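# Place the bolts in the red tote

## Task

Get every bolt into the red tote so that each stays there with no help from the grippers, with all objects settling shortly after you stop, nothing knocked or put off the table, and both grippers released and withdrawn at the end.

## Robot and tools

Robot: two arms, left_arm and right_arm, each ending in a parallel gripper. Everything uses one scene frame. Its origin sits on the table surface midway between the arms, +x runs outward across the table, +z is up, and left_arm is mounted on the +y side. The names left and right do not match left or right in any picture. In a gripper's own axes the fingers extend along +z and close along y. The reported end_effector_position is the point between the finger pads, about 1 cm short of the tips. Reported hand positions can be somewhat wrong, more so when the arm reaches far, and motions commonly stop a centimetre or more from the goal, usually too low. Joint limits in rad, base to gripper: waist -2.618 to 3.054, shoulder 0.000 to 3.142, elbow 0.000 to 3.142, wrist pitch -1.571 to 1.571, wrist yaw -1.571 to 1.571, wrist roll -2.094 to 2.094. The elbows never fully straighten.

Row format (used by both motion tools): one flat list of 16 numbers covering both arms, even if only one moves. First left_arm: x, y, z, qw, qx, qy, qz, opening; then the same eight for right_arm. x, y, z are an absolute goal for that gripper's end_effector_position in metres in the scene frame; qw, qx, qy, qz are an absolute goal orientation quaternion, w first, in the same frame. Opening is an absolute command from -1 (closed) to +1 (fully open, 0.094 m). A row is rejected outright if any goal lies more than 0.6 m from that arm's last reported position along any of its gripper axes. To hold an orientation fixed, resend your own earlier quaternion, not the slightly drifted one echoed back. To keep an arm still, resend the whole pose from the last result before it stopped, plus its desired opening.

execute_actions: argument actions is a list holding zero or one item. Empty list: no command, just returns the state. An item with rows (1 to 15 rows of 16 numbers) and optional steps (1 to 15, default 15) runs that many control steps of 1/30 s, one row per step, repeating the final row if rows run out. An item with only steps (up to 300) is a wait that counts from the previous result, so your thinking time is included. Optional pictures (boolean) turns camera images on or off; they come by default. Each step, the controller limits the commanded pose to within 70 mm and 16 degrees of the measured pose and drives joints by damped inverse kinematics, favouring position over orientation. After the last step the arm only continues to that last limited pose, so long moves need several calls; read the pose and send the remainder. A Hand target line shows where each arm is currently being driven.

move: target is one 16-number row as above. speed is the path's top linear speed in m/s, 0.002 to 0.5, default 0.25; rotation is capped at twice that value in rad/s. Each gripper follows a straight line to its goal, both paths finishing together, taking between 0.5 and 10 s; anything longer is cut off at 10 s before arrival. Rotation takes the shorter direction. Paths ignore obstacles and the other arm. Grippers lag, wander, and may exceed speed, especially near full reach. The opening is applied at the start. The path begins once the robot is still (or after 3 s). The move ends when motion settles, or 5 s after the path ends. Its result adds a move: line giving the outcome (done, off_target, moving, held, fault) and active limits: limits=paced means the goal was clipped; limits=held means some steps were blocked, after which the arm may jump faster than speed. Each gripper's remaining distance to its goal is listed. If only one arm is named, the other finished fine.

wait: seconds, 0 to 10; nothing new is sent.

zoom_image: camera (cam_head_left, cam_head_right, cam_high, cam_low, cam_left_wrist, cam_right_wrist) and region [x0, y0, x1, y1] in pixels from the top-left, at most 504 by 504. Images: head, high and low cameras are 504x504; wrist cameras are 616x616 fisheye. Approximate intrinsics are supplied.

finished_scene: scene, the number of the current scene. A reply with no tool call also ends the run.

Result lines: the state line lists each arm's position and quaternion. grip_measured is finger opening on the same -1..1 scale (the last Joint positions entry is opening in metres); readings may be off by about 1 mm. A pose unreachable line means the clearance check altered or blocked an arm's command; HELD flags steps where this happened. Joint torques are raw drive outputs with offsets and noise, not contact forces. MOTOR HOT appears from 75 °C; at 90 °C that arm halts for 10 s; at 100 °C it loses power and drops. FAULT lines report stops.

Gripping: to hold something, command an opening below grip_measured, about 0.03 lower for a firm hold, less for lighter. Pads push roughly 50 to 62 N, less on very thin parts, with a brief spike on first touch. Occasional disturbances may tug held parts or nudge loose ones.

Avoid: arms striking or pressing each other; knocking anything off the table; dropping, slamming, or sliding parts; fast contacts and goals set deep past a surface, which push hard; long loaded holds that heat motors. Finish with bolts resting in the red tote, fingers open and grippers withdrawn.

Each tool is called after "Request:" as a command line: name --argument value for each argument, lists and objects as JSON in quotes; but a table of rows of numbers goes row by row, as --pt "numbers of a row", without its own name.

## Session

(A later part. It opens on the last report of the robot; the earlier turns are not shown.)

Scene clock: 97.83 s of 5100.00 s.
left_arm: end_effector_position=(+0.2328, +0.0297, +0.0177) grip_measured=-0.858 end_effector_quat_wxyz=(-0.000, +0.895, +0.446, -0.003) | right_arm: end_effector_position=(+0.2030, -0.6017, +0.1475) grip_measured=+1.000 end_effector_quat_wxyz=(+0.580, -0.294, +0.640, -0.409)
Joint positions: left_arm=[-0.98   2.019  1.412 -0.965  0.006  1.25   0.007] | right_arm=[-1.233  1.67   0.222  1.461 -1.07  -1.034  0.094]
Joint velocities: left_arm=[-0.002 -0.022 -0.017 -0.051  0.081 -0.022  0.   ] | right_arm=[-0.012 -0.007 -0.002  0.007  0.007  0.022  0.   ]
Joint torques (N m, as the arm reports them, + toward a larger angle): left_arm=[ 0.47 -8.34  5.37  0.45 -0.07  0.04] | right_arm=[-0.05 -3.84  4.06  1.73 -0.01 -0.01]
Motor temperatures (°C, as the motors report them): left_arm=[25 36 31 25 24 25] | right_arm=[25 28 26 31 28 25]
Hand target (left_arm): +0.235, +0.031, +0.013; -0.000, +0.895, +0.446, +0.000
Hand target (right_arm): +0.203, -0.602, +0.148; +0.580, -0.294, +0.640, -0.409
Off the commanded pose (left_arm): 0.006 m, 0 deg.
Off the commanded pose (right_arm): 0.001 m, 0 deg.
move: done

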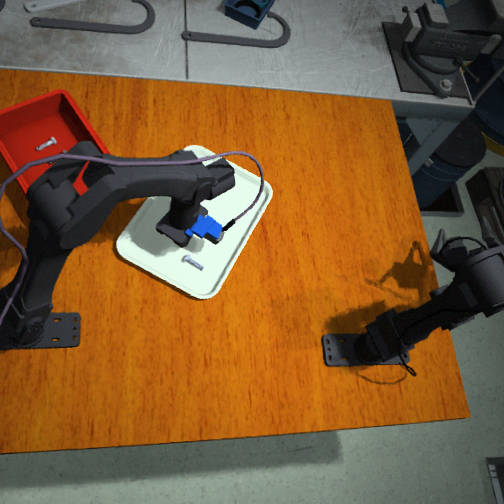

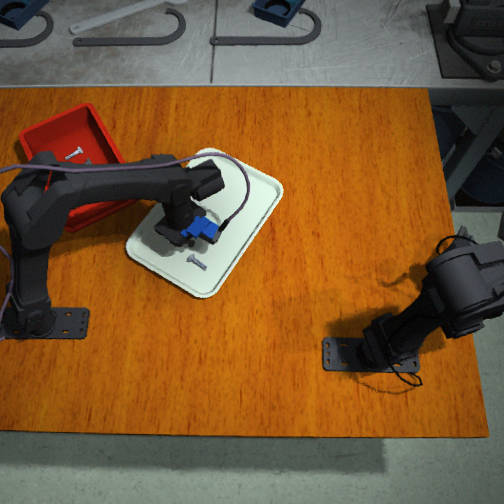

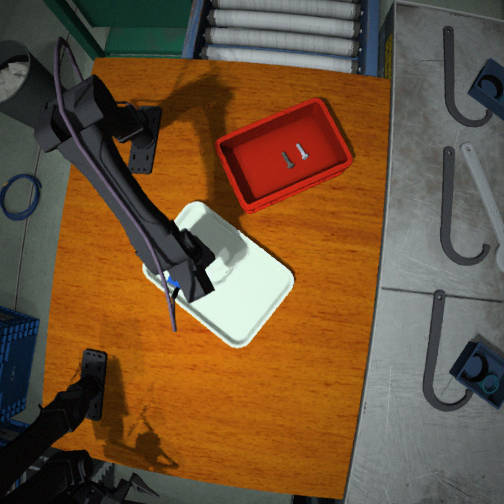

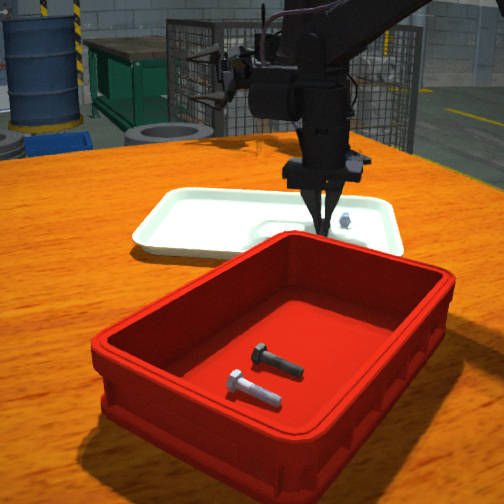

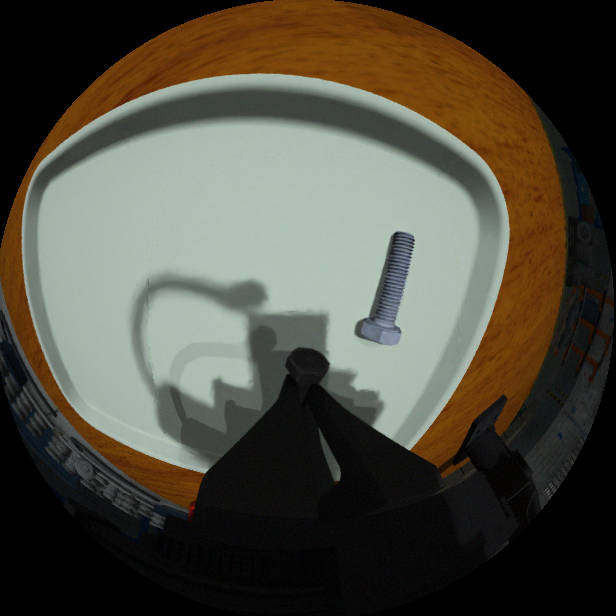

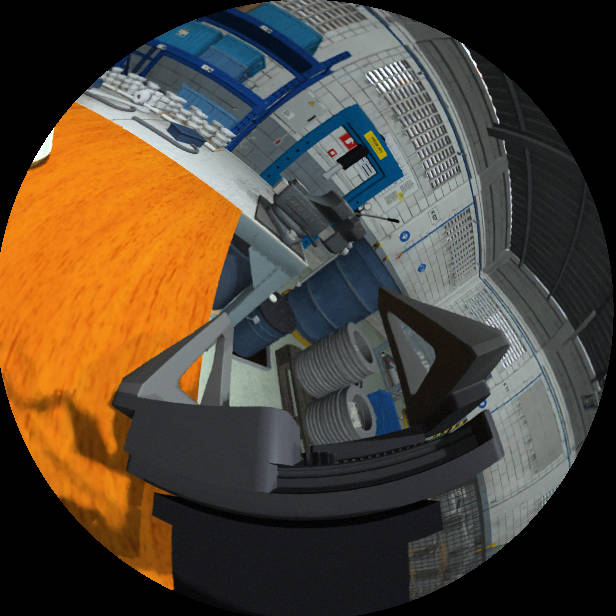

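Request:
move --target '[0.2355,0.031,0.145,0,0.895,0.446,0,-0.885,0.203,-0.602,0.148,0.58,-0.294,0.64,-0.409,1]'

Request:
move --target '[0.395,0.295,0.145,0,0.5,0.866,0,-0.885,0.203,-0.602,0.148,0.58,-0.294,0.64,-0.409,1]'

Request:
move --target '[0.395,0.295,0.028,0,0.5,0.866,0,-0.885,0.203,-0.602,0.148,0.58,-0.294,0.64,-0.409,1]' --speed 0.1

Request:
move --target '[0.395,0.295,0.028,0,0.5,0.866,0,-0.4,0.203,-0.602,0.148,0.58,-0.294,0.64,-0.409,1]'

Request:
move --target '[0.395,0.295,0.145,0,0.5,0.866,0,-0.4,0.203,-0.602,0.148,0.58,-0.294,0.64,-0.409,1]'

Request:
move --target '[0.18,0,0.145,0,0.895,0.446,0,-0.3,0.203,-0.602,0.148,0.58,-0.294,0.64,-0.409,1]'

Request:
move --target '[0.18,0,0.04,0,0.895,0.446,0,-0.3,0.203,-0.602,0.148,0.58,-0.294,0.64,-0.409,1]' --speed 0.15

Scene clock: 108.60 s of 5100.00 s.
left_arm: end_effector_position=(+0.2325, +0.0301, +0.1346) grip_measured=-0.858 end_effector_quat_wxyz=(-0.006, +0.895, +0.446, -0.004) | right_arm: end_effector_position=(+0.2030, -0.6017, +0.1475) grip_measured=+1.000 end_effector_quat_wxyz=(+0.580, -0.294, +0.640, -0.409)
Joint positions: left_arm=[-0.98   1.964  1.806 -1.426  0.006  1.25   0.007] | right_arm=[-1.233  1.67   0.222  1.461 -1.07  -1.034  0.094]
Joint velocities: left_arm=[ 0.022 -0.022  0.007 -0.022  0.007 -0.007 -0.   ] | right_arm=[-0.012  0.012 -0.007 -0.081  0.022  0.022  0.   ]
Joint torques (N m, as the arm reports them, + toward a larger angle): left_arm=[ 0.32 -9.41  9.01 -0.05 -0.08  0.11] | right_arm=[-0.03 -3.85  4.06  1.73  0.   -0.01]
Motor temperatures (°C, as the motors report them): left_arm=[25 36 31 25 24 25] | right_arm=[25 28 26 31 28 25]
Hand target (left_arm): +0.235, +0.032, +0.145; +0.000, +0.895, +0.446, +0.000
Hand target (right_arm): +0.203, -0.602, +0.148; +0.580, -0.294, +0.640, -0.409
Off the commanded pose (left_arm): 0.011 m, 1 deg.
Off the commanded pose (right_arm): 0.001 m, 0 deg.
After step 90, 6.50 s passed at rest.
move: off_target (left_arm)

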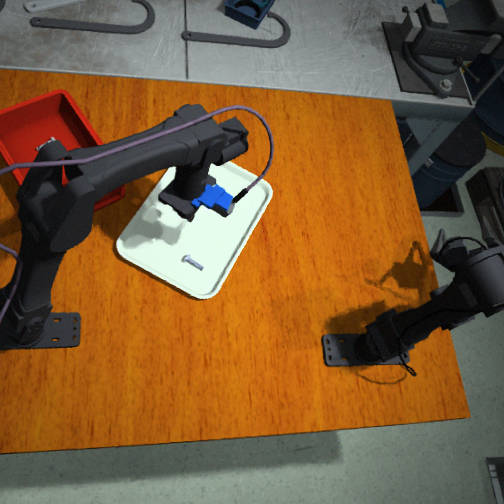

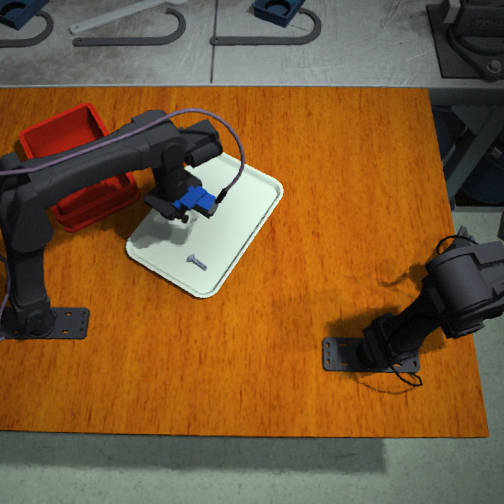

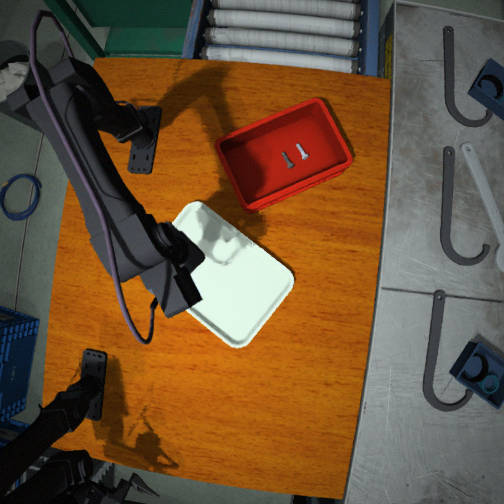

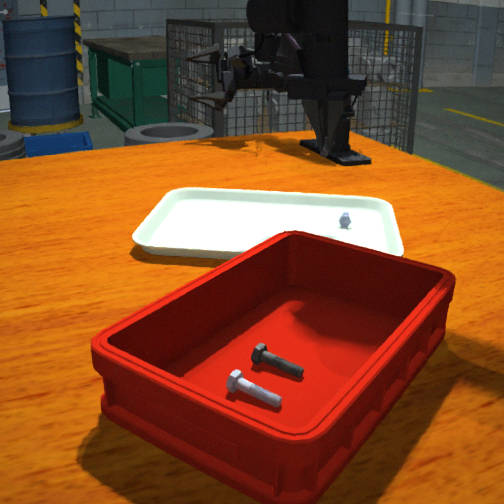

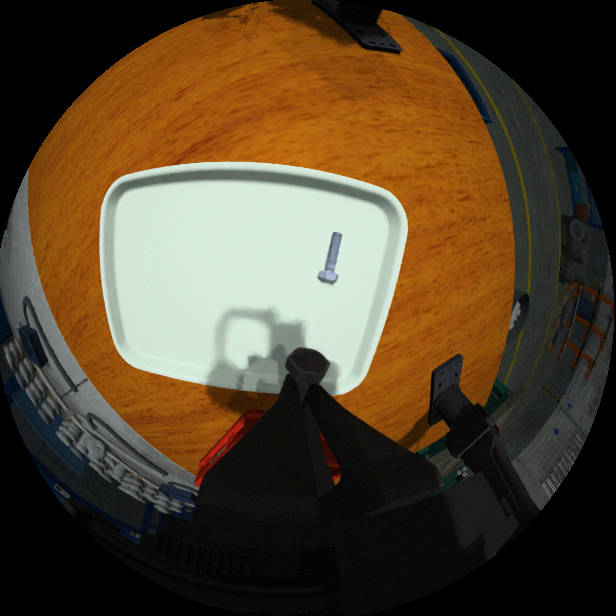

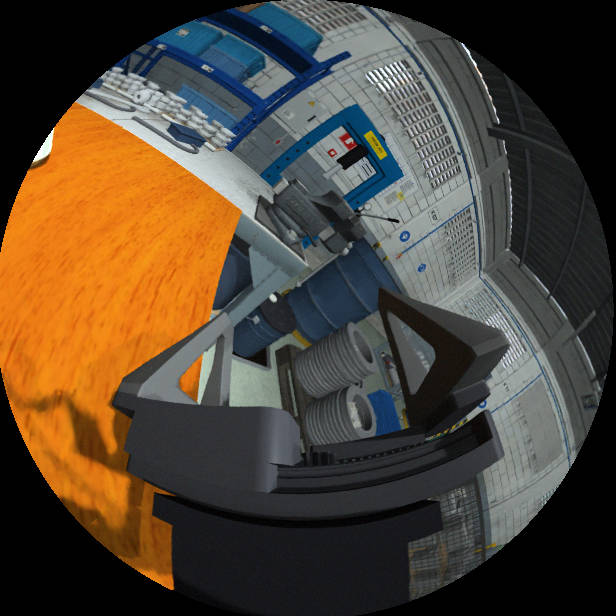

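Scene clock: 111.37 s of 5100.00 s.
left_arm: end_effector_position=(+0.3932, +0.2986, +0.1405) grip_measured=-0.859 end_effector_quat_wxyz=(+0.000, +0.503, +0.864, +0.008) | right_arm: end_effector_position=(+0.2030, -0.6017, +0.1475) grip_measured=+1.000 end_effector_quat_wxyz=(+0.580, -0.294, +0.640, -0.409)
Joint positions: left_arm=[-0.117  1.956  1.818 -1.425 -0.014  0.95   0.007] | right_arm=[-1.233  1.67   0.222  1.461 -1.07  -1.034  0.094]
Joint velocities: left_arm=[ 0.002  0.002  0.012 -0.066 -0.066 -0.037  0.001] | right_arm=[-0.007  0.002 -0.012 -0.037 -0.066  0.037  0.   ]
Joint torques (N m, as the arm reports them, + toward a larger angle): left_arm=[ 0.17 -8.17  9.08  0.04 -0.01  0.  ] | right_arm=[-0.06 -3.86  4.09  1.72 -0.01 -0.02]
Motor temperatures (°C, as the motors report them): left_arm=[25 36 31 25 24 25] | right_arm=[25 28 26 31 28 25]
Hand target (left_arm): +0.394, +0.299, +0.145; -0.001, +0.500, +0.866, +0.009
Hand target (right_arm): +0.203, -0.602, +0.148; +0.580, -0.294, +0.640, -0.409
Off the commanded pose (left_arm): 0.006 m, 1 deg.
Off the commanded pose (right_arm): 0.001 m, 0 deg.
move: done

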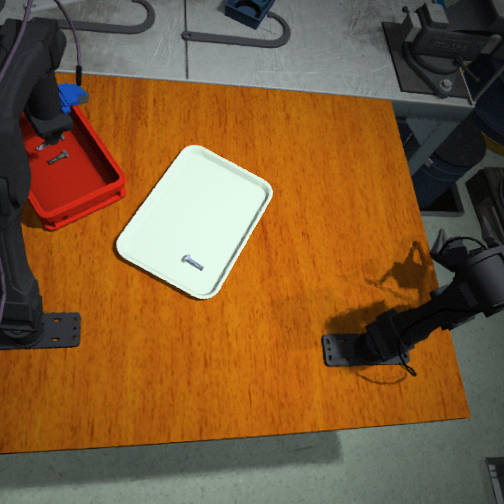

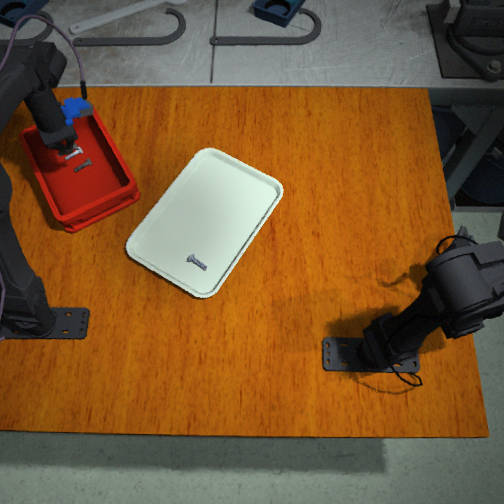

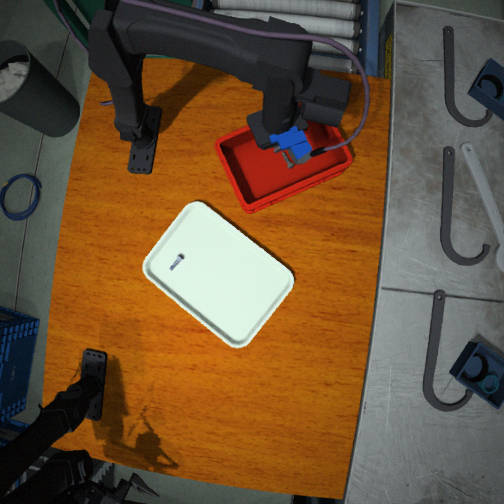

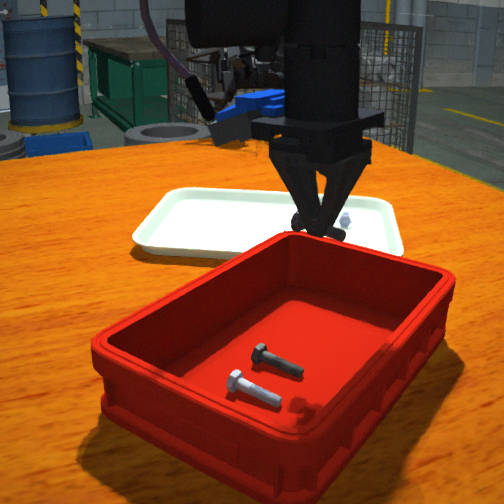

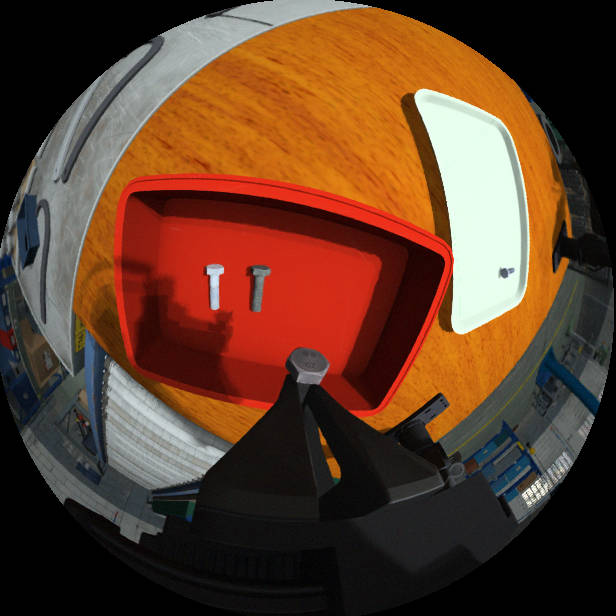

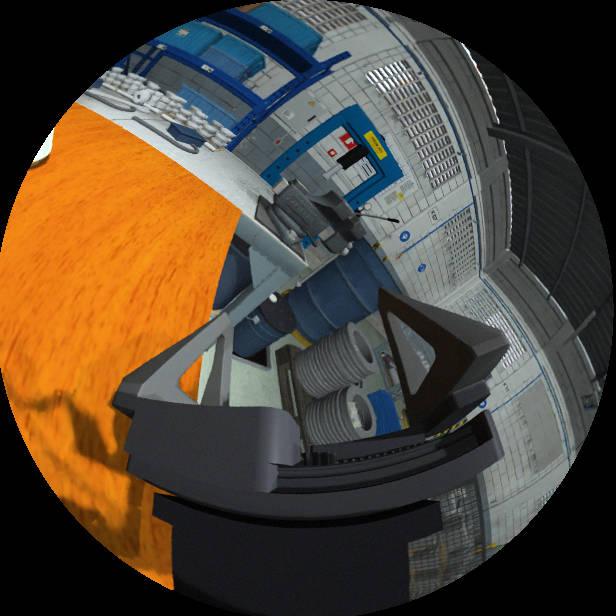

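Scene clock: 113.03 s of 5100.00 s.
left_arm: end_effector_position=(+0.3936, +0.2982, +0.0299) grip_measured=-0.859 end_effector_quat_wxyz=(-0.008, +0.501, +0.865, +0.004) | right_arm: end_effector_position=(+0.2030, -0.6017, +0.1475) grip_measured=+1.000 end_effector_quat_wxyz=(+0.580, -0.294, +0.640, -0.409)
Joint positions: left_arm=[-0.117  2.023  1.47  -1.029 -0.013  0.946  0.007] | right_arm=[-1.233  1.67   0.222  1.461 -1.07  -1.034  0.094]
Joint velocities: left_arm=[ 0.002  0.002 -0.012  0.125  0.037  0.037 -0.001] | right_arm=[-0.007  0.022 -0.007  0.007  0.022  0.022  0.   ]
Joint torques (N m, as the arm reports them, + toward a larger angle): left_arm=[-0.27 -8.82  5.76  0.39  0.06 -0.03] | right_arm=[-0.09 -3.88  4.06  1.73  0.   -0.04]
Motor temperatures (°C, as the motors report them): left_arm=[25 36 31 25 24 25] | right_arm=[25 28 26 31 28 25]
Hand target (left_arm): +0.396, +0.295, +0.028; -0.000, +0.500, +0.866, -0.000
Hand target (right_arm): +0.203, -0.602, +0.148; +0.580, -0.294, +0.640, -0.409
Off the commanded pose (left_arm): 0.004 m, 1 deg.
Off the commanded pose (right_arm): 0.001 m, 0 deg.
move: done

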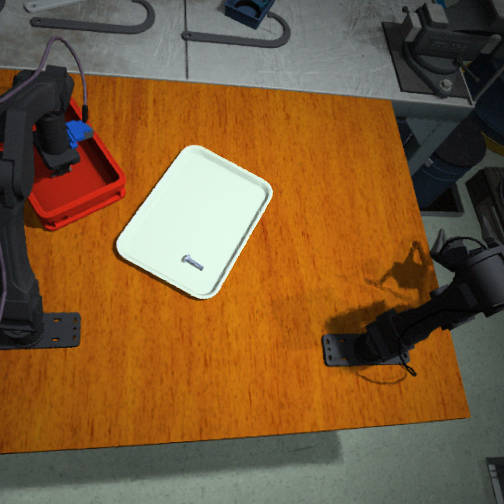

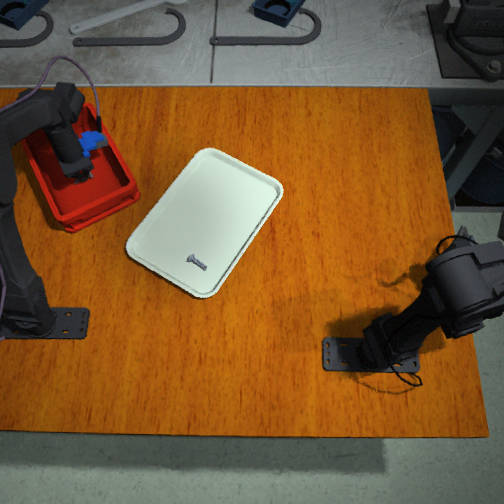

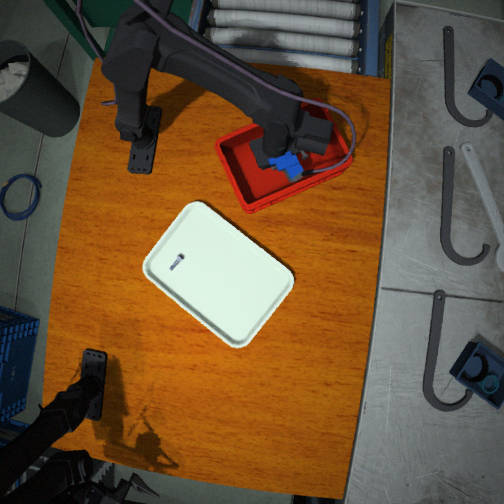

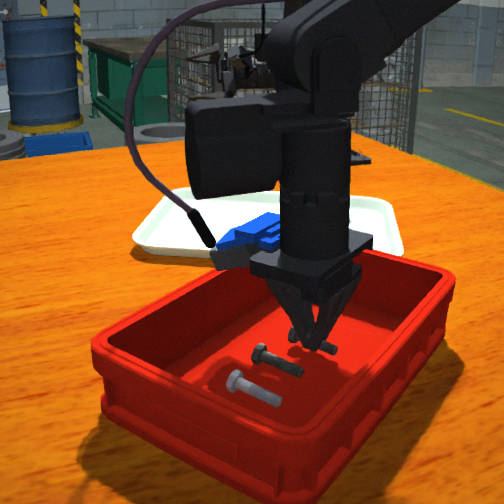

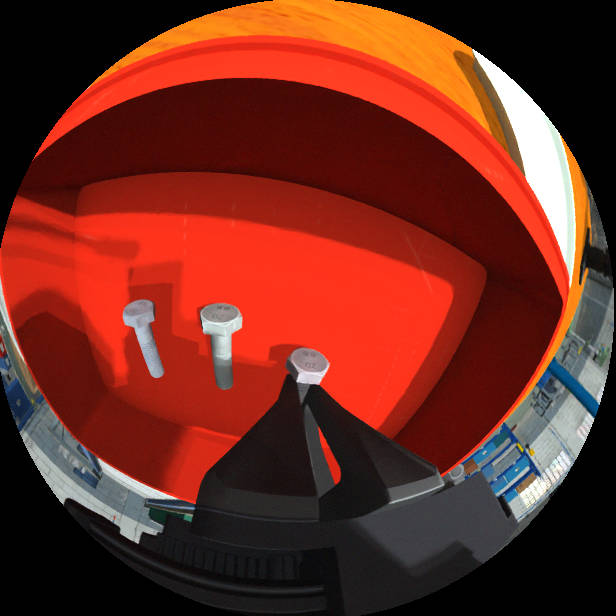

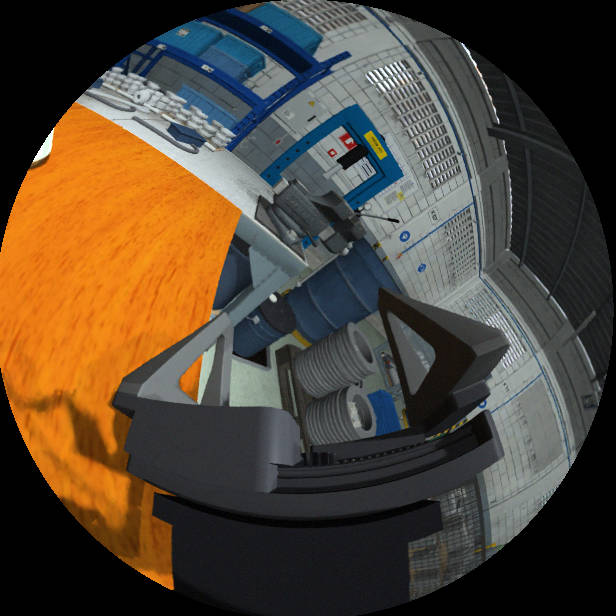

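Scene clock: 113.73 s of 5100.00 s.
left_arm: end_effector_position=(+0.3942, +0.2982, +0.0299) grip_measured=-0.403 end_effector_quat_wxyz=(-0.007, +0.501, +0.865, +0.004) | right_arm: end_effector_position=(+0.2030, -0.6017, +0.1475) grip_measured=+1.000 end_effector_quat_wxyz=(+0.580, -0.294, +0.640, -0.409)
Joint positions: left_arm=[-0.117  2.023  1.47  -1.026 -0.013  0.946  0.028] | right_arm=[-1.233  1.67   0.222  1.461 -1.07  -1.034  0.094]
Joint velocities: left_arm=[ 0.002 -0.027 -0.002 -0.007  0.037 -0.007  0.001] | right_arm=[ 0.002 -0.002 -0.002 -0.051  0.066  0.051  0.   ]
Joint torques (N m, as the arm reports them, + toward a larger angle): left_arm=[-0.26 -8.98  5.11  0.38  0.12 -0.02] | right_arm=[ 0.02 -3.86  4.01  1.73 -0.02 -0.01]
Motor temperatures (°C, as the motors report them): left_arm=[25 36 31 25 24 25] | right_arm=[25 28 26 31 28 25]
Hand target (left_arm): +0.395, +0.295, +0.028; -0.000, +0.500, +0.866, +0.000
Hand target (right_arm): +0.203, -0.602, +0.148; +0.580, -0.294, +0.640, -0.409
Off the commanded pose (left_arm): 0.004 m, 1 deg.
Off the commanded pose (right_arm): 0.001 m, 0 deg.
move: done

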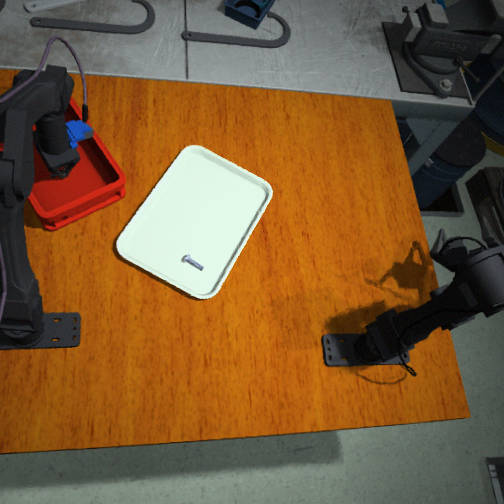

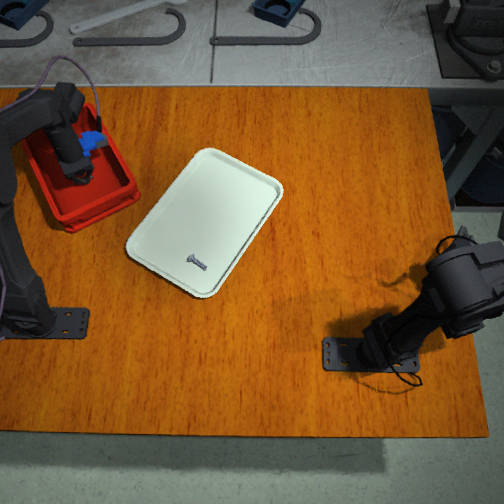

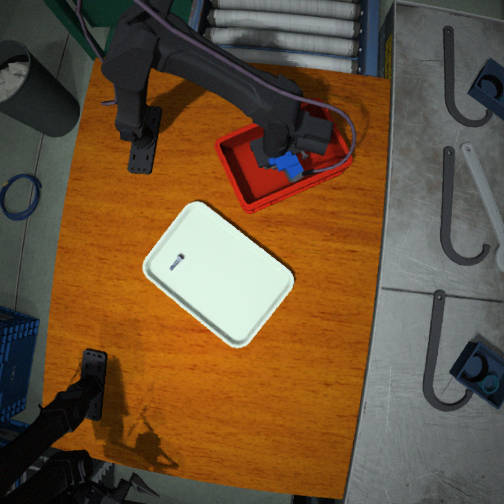

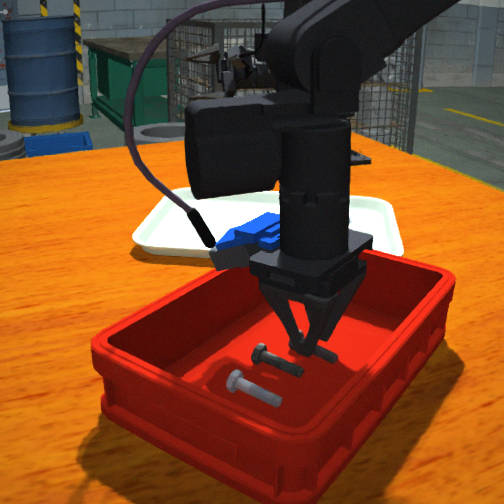

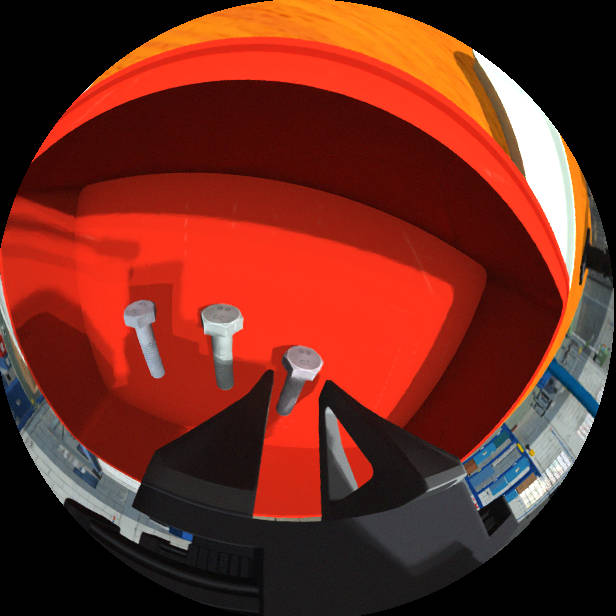

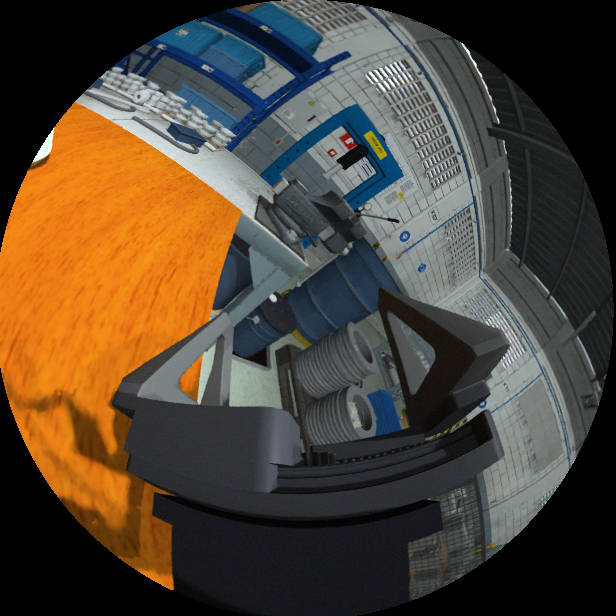

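Scene clock: 114.93 s of 5100.00 s.
left_arm: end_effector_position=(+0.3946, +0.2981, +0.1358) grip_measured=-0.403 end_effector_quat_wxyz=(-0.008, +0.501, +0.865, +0.004) | right_arm: end_effector_position=(+0.2030, -0.6017, +0.1475) grip_measured=+1.000 end_effector_quat_wxyz=(+0.580, -0.294, +0.640, -0.409)
Joint positions: left_arm=[-0.117  1.981  1.834 -1.435 -0.013  0.946  0.028] | right_arm=[-1.233  1.67   0.222  1.461 -1.07  -1.034  0.094]
Joint velocities: left_arm=[-0.017  0.002 -0.012 -0.051 -0.022  0.037  0.001] | right_arm=[ 0.007  0.007 -0.017  0.037  0.007  0.007  0.   ]
Joint torques (N m, as the arm reports them, + toward a larger angle): left_arm=[-0.08 -9.55  9.01  0.01  0.09 -0.03] | right_arm=[-0.09 -3.84  4.11  1.73 -0.01 -0.01]
Motor temperatures (°C, as the motors report them): left_arm=[25 36 31 25 24 25] | right_arm=[25 28 26 31 28 25]
Hand target (left_arm): +0.394, +0.295, +0.145; +0.000, +0.500, +0.866, +0.000
Hand target (right_arm): +0.203, -0.602, +0.148; +0.580, -0.294, +0.640, -0.409
Off the commanded pose (left_arm): 0.010 m, 1 deg.
Off the commanded pose (right_arm): 0.001 m, 0 deg.
move: done

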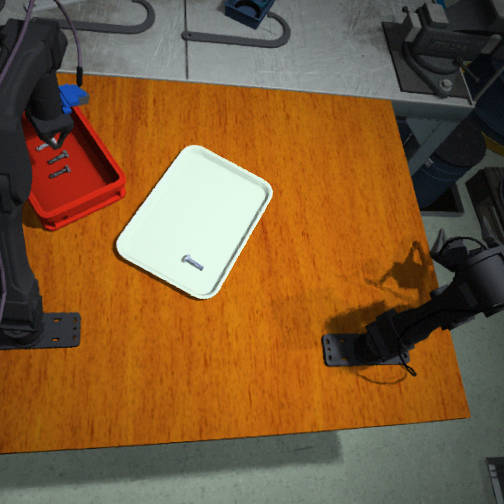

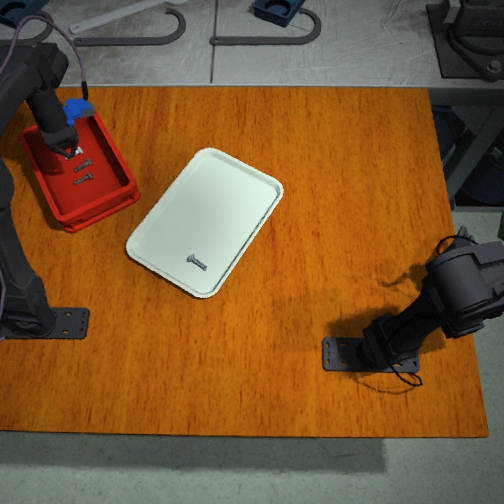

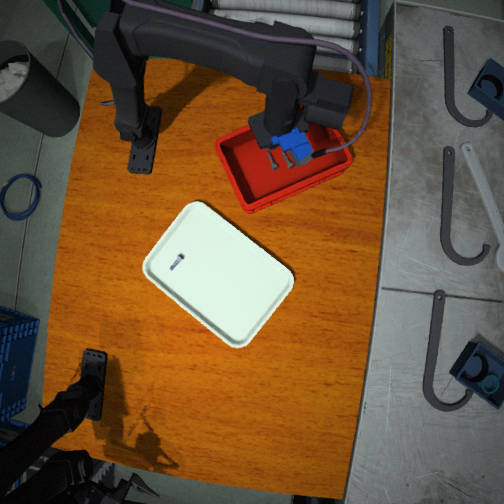

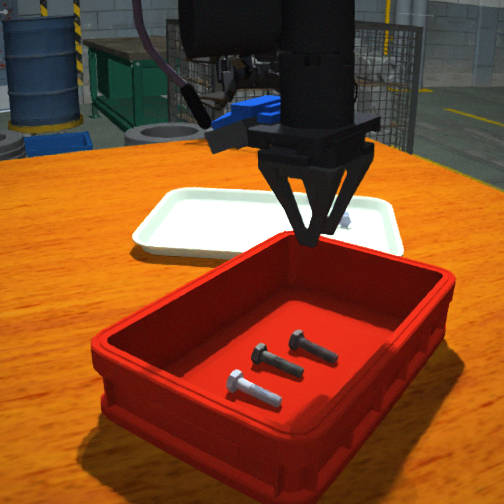

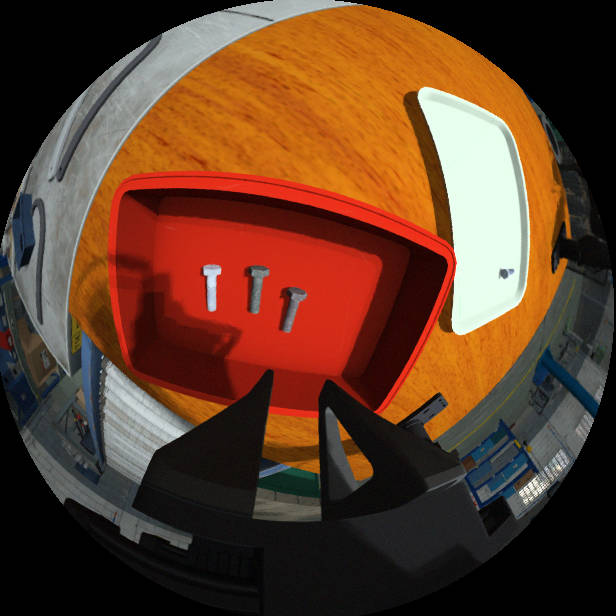

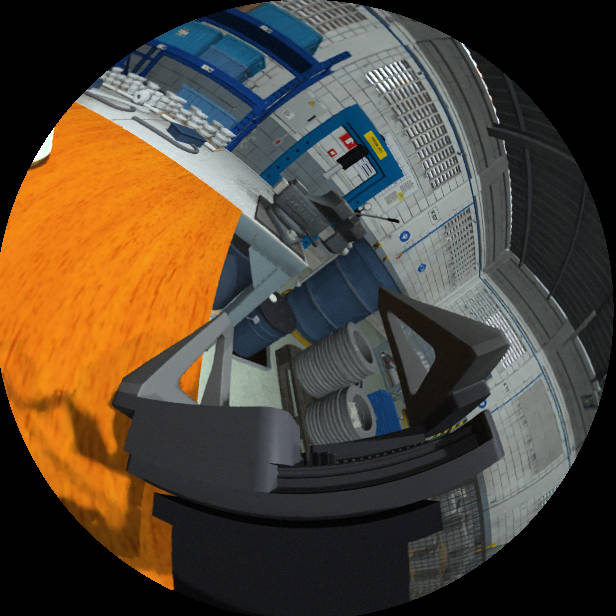

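Scene clock: 117.77 s of 5100.00 s.
left_arm: end_effector_position=(+0.1815, -0.0037, +0.1411) grip_measured=-0.303 end_effector_quat_wxyz=(+0.009, +0.894, +0.448, -0.004) | right_arm: end_effector_position=(+0.2030, -0.6017, +0.1475) grip_measured=+1.000 end_effector_quat_wxyz=(+0.580, -0.294, +0.640, -0.409)
Joint positions: left_arm=[-1.143  1.95   1.812 -1.415  0.009  1.081  0.033] | right_arm=[-1.233  1.67   0.222  1.461 -1.07  -1.034  0.094]
Joint velocities: left_arm=[-0.012  0.017 -0.002  0.066  0.007 -0.081 -0.   ] | right_arm=[ 0.012 -0.002 -0.017 -0.007 -0.066 -0.007  0.   ]
Joint torques (N m, as the arm reports them, + toward a larger angle): left_arm=[ 0.12 -8.05  9.02  0.01  0.12  0.09] | right_arm=[ 0.   -3.91  4.02  1.75 -0.03  0.  ]
Motor temperatures (°C, as the motors report them): left_arm=[25 36 31 25 24 25] | right_arm=[25 28 26 31 28 25]
Hand target (left_arm): +0.181, -0.005, +0.145; +0.007, +0.895, +0.446, -0.009
Hand target (right_arm): +0.203, -0.602, +0.148; +0.580, -0.294, +0.640, -0.409
Off the commanded pose (left_arm): 0.006 m, 1 deg.
Off the commanded pose (right_arm): 0.001 m, 0 deg.
move: done

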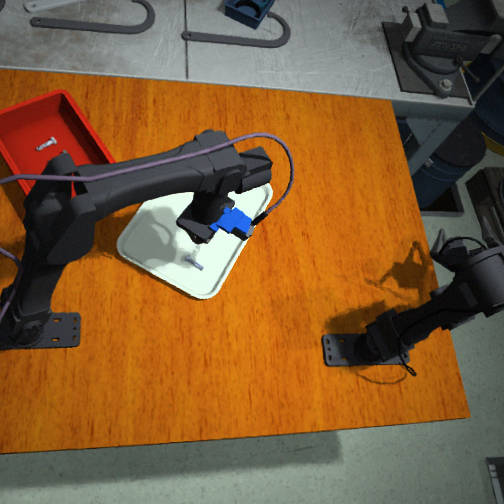

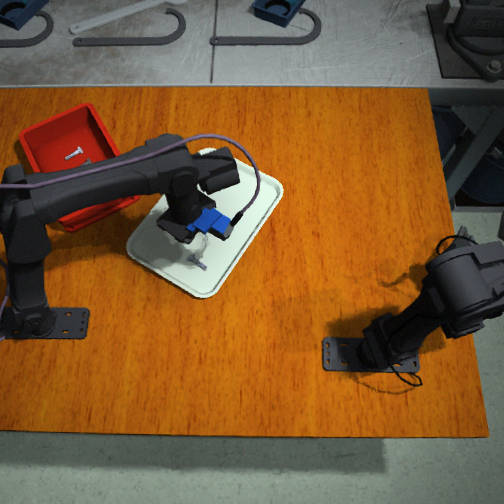

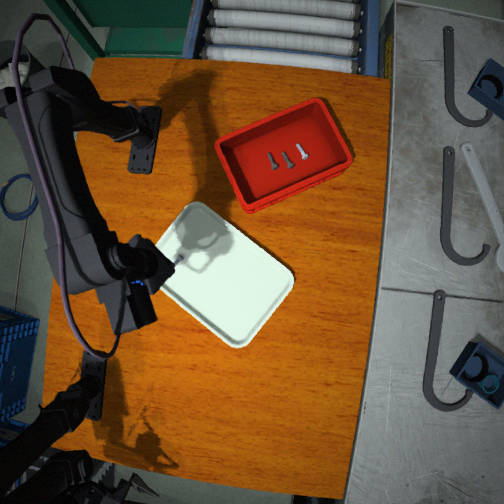

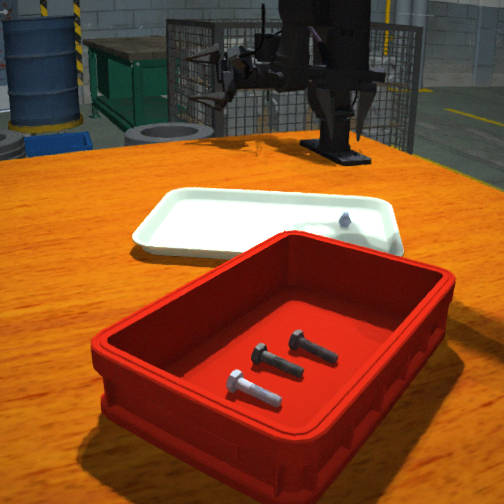

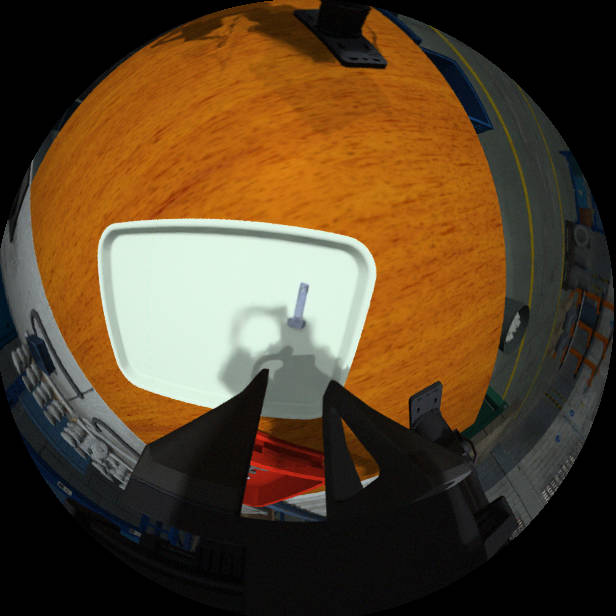

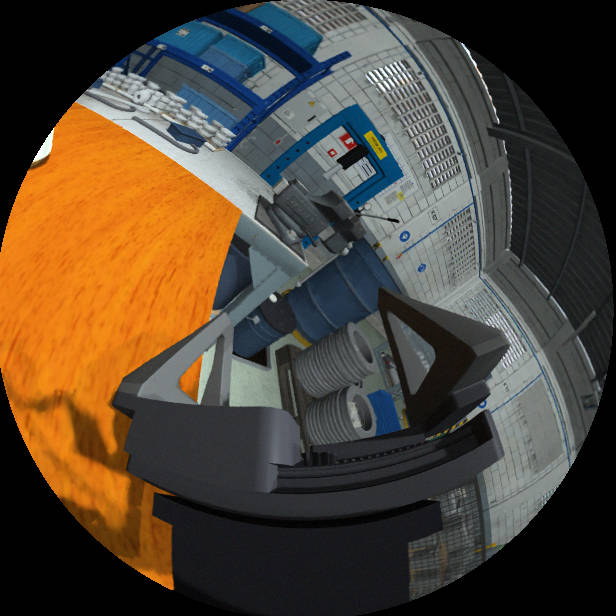

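Scene clock: 119.10 s of 5100.00 s.
left_arm: end_effector_position=(+0.1789, +0.0023, +0.0407) grip_measured=-0.303 end_effector_quat_wxyz=(-0.008, +0.894, +0.449, -0.004) | right_arm: end_effector_position=(+0.2030, -0.6017, +0.1475) grip_measured=+1.000 end_effector_quat_wxyz=(+0.580, -0.294, +0.640, -0.409)
Joint positions: left_arm=[-1.143  1.993  1.47  -1.063  0.007  1.081  0.033] | right_arm=[-1.233  1.67   0.222  1.461 -1.07  -1.034  0.094]
Joint velocities: left_arm=[ 0.007 -0.022  0.002 -0.037  0.037  0.051  0.001] | right_arm=[-0.002 -0.002 -0.002  0.007  0.007  0.095  0.   ]
Joint torques (N m, as the arm reports them, + toward a larger angle): left_arm=[-0.36 -8.59  5.61  0.41 -0.02  0.06] | right_arm=[-0.02 -3.76  4.07  1.75 -0.02  0.  ]
Motor temperatures (°C, as the motors report them): left_arm=[25 36 31 25 24 25] | right_arm=[25 28 26 31 28 25]
Hand target (left_arm): +0.180, -0.001, +0.040; -0.000, +0.895, +0.446, -0.000
Hand target (right_arm): +0.203, -0.602, +0.148; +0.580, -0.294, +0.640, -0.409
Off the commanded pose (left_arm): 0.003 m, 1 deg.
Off the commanded pose (right_arm): 0.001 m, 0 deg.
move: done

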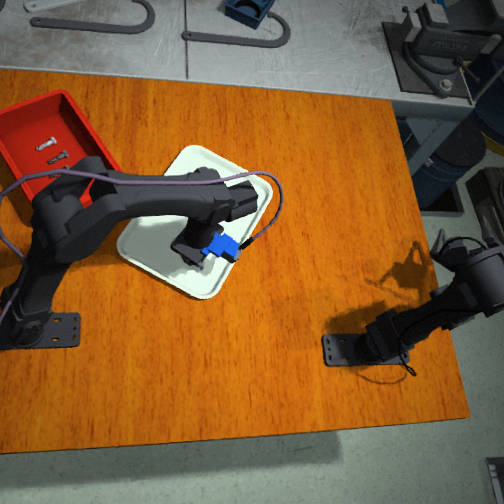

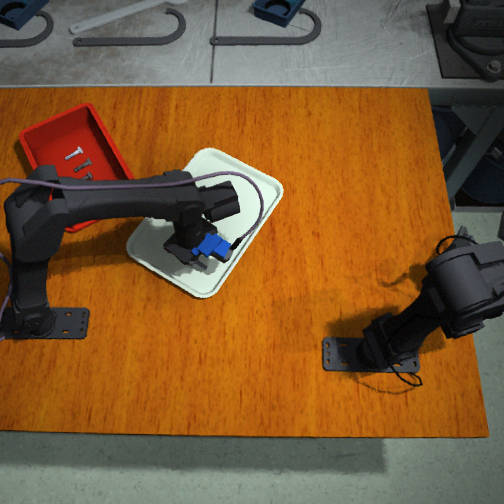

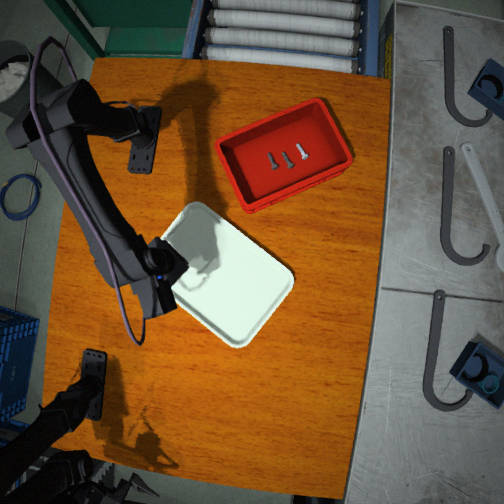

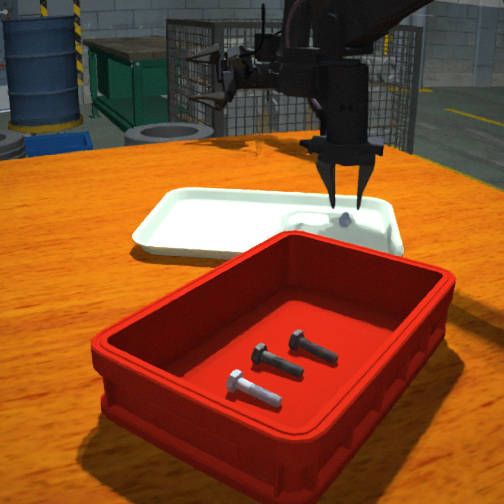

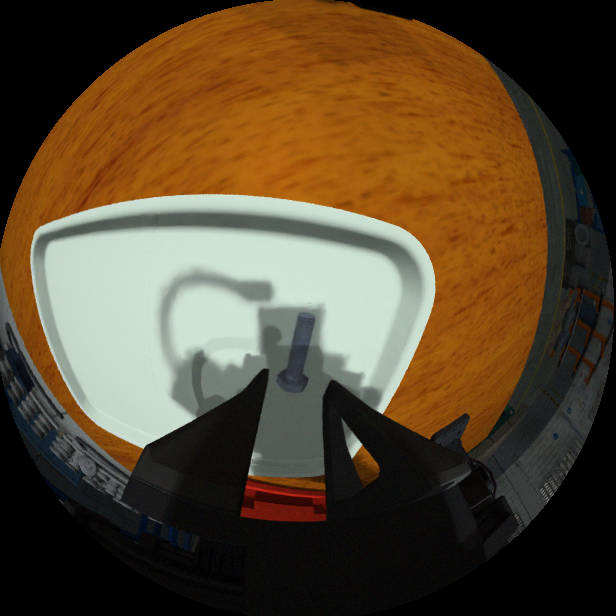

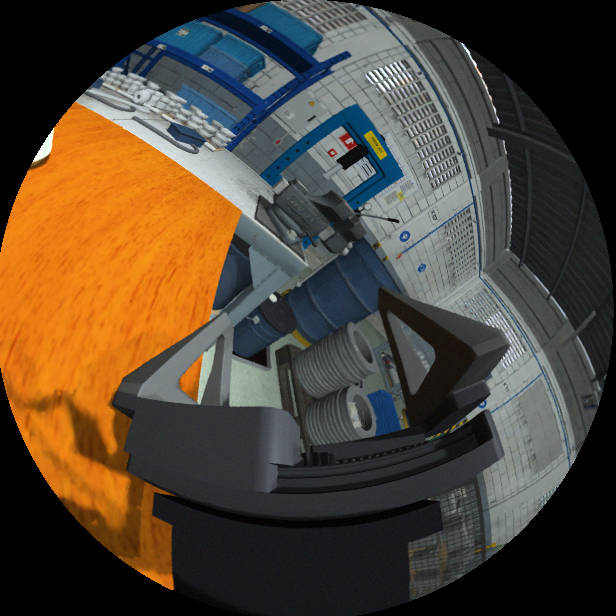

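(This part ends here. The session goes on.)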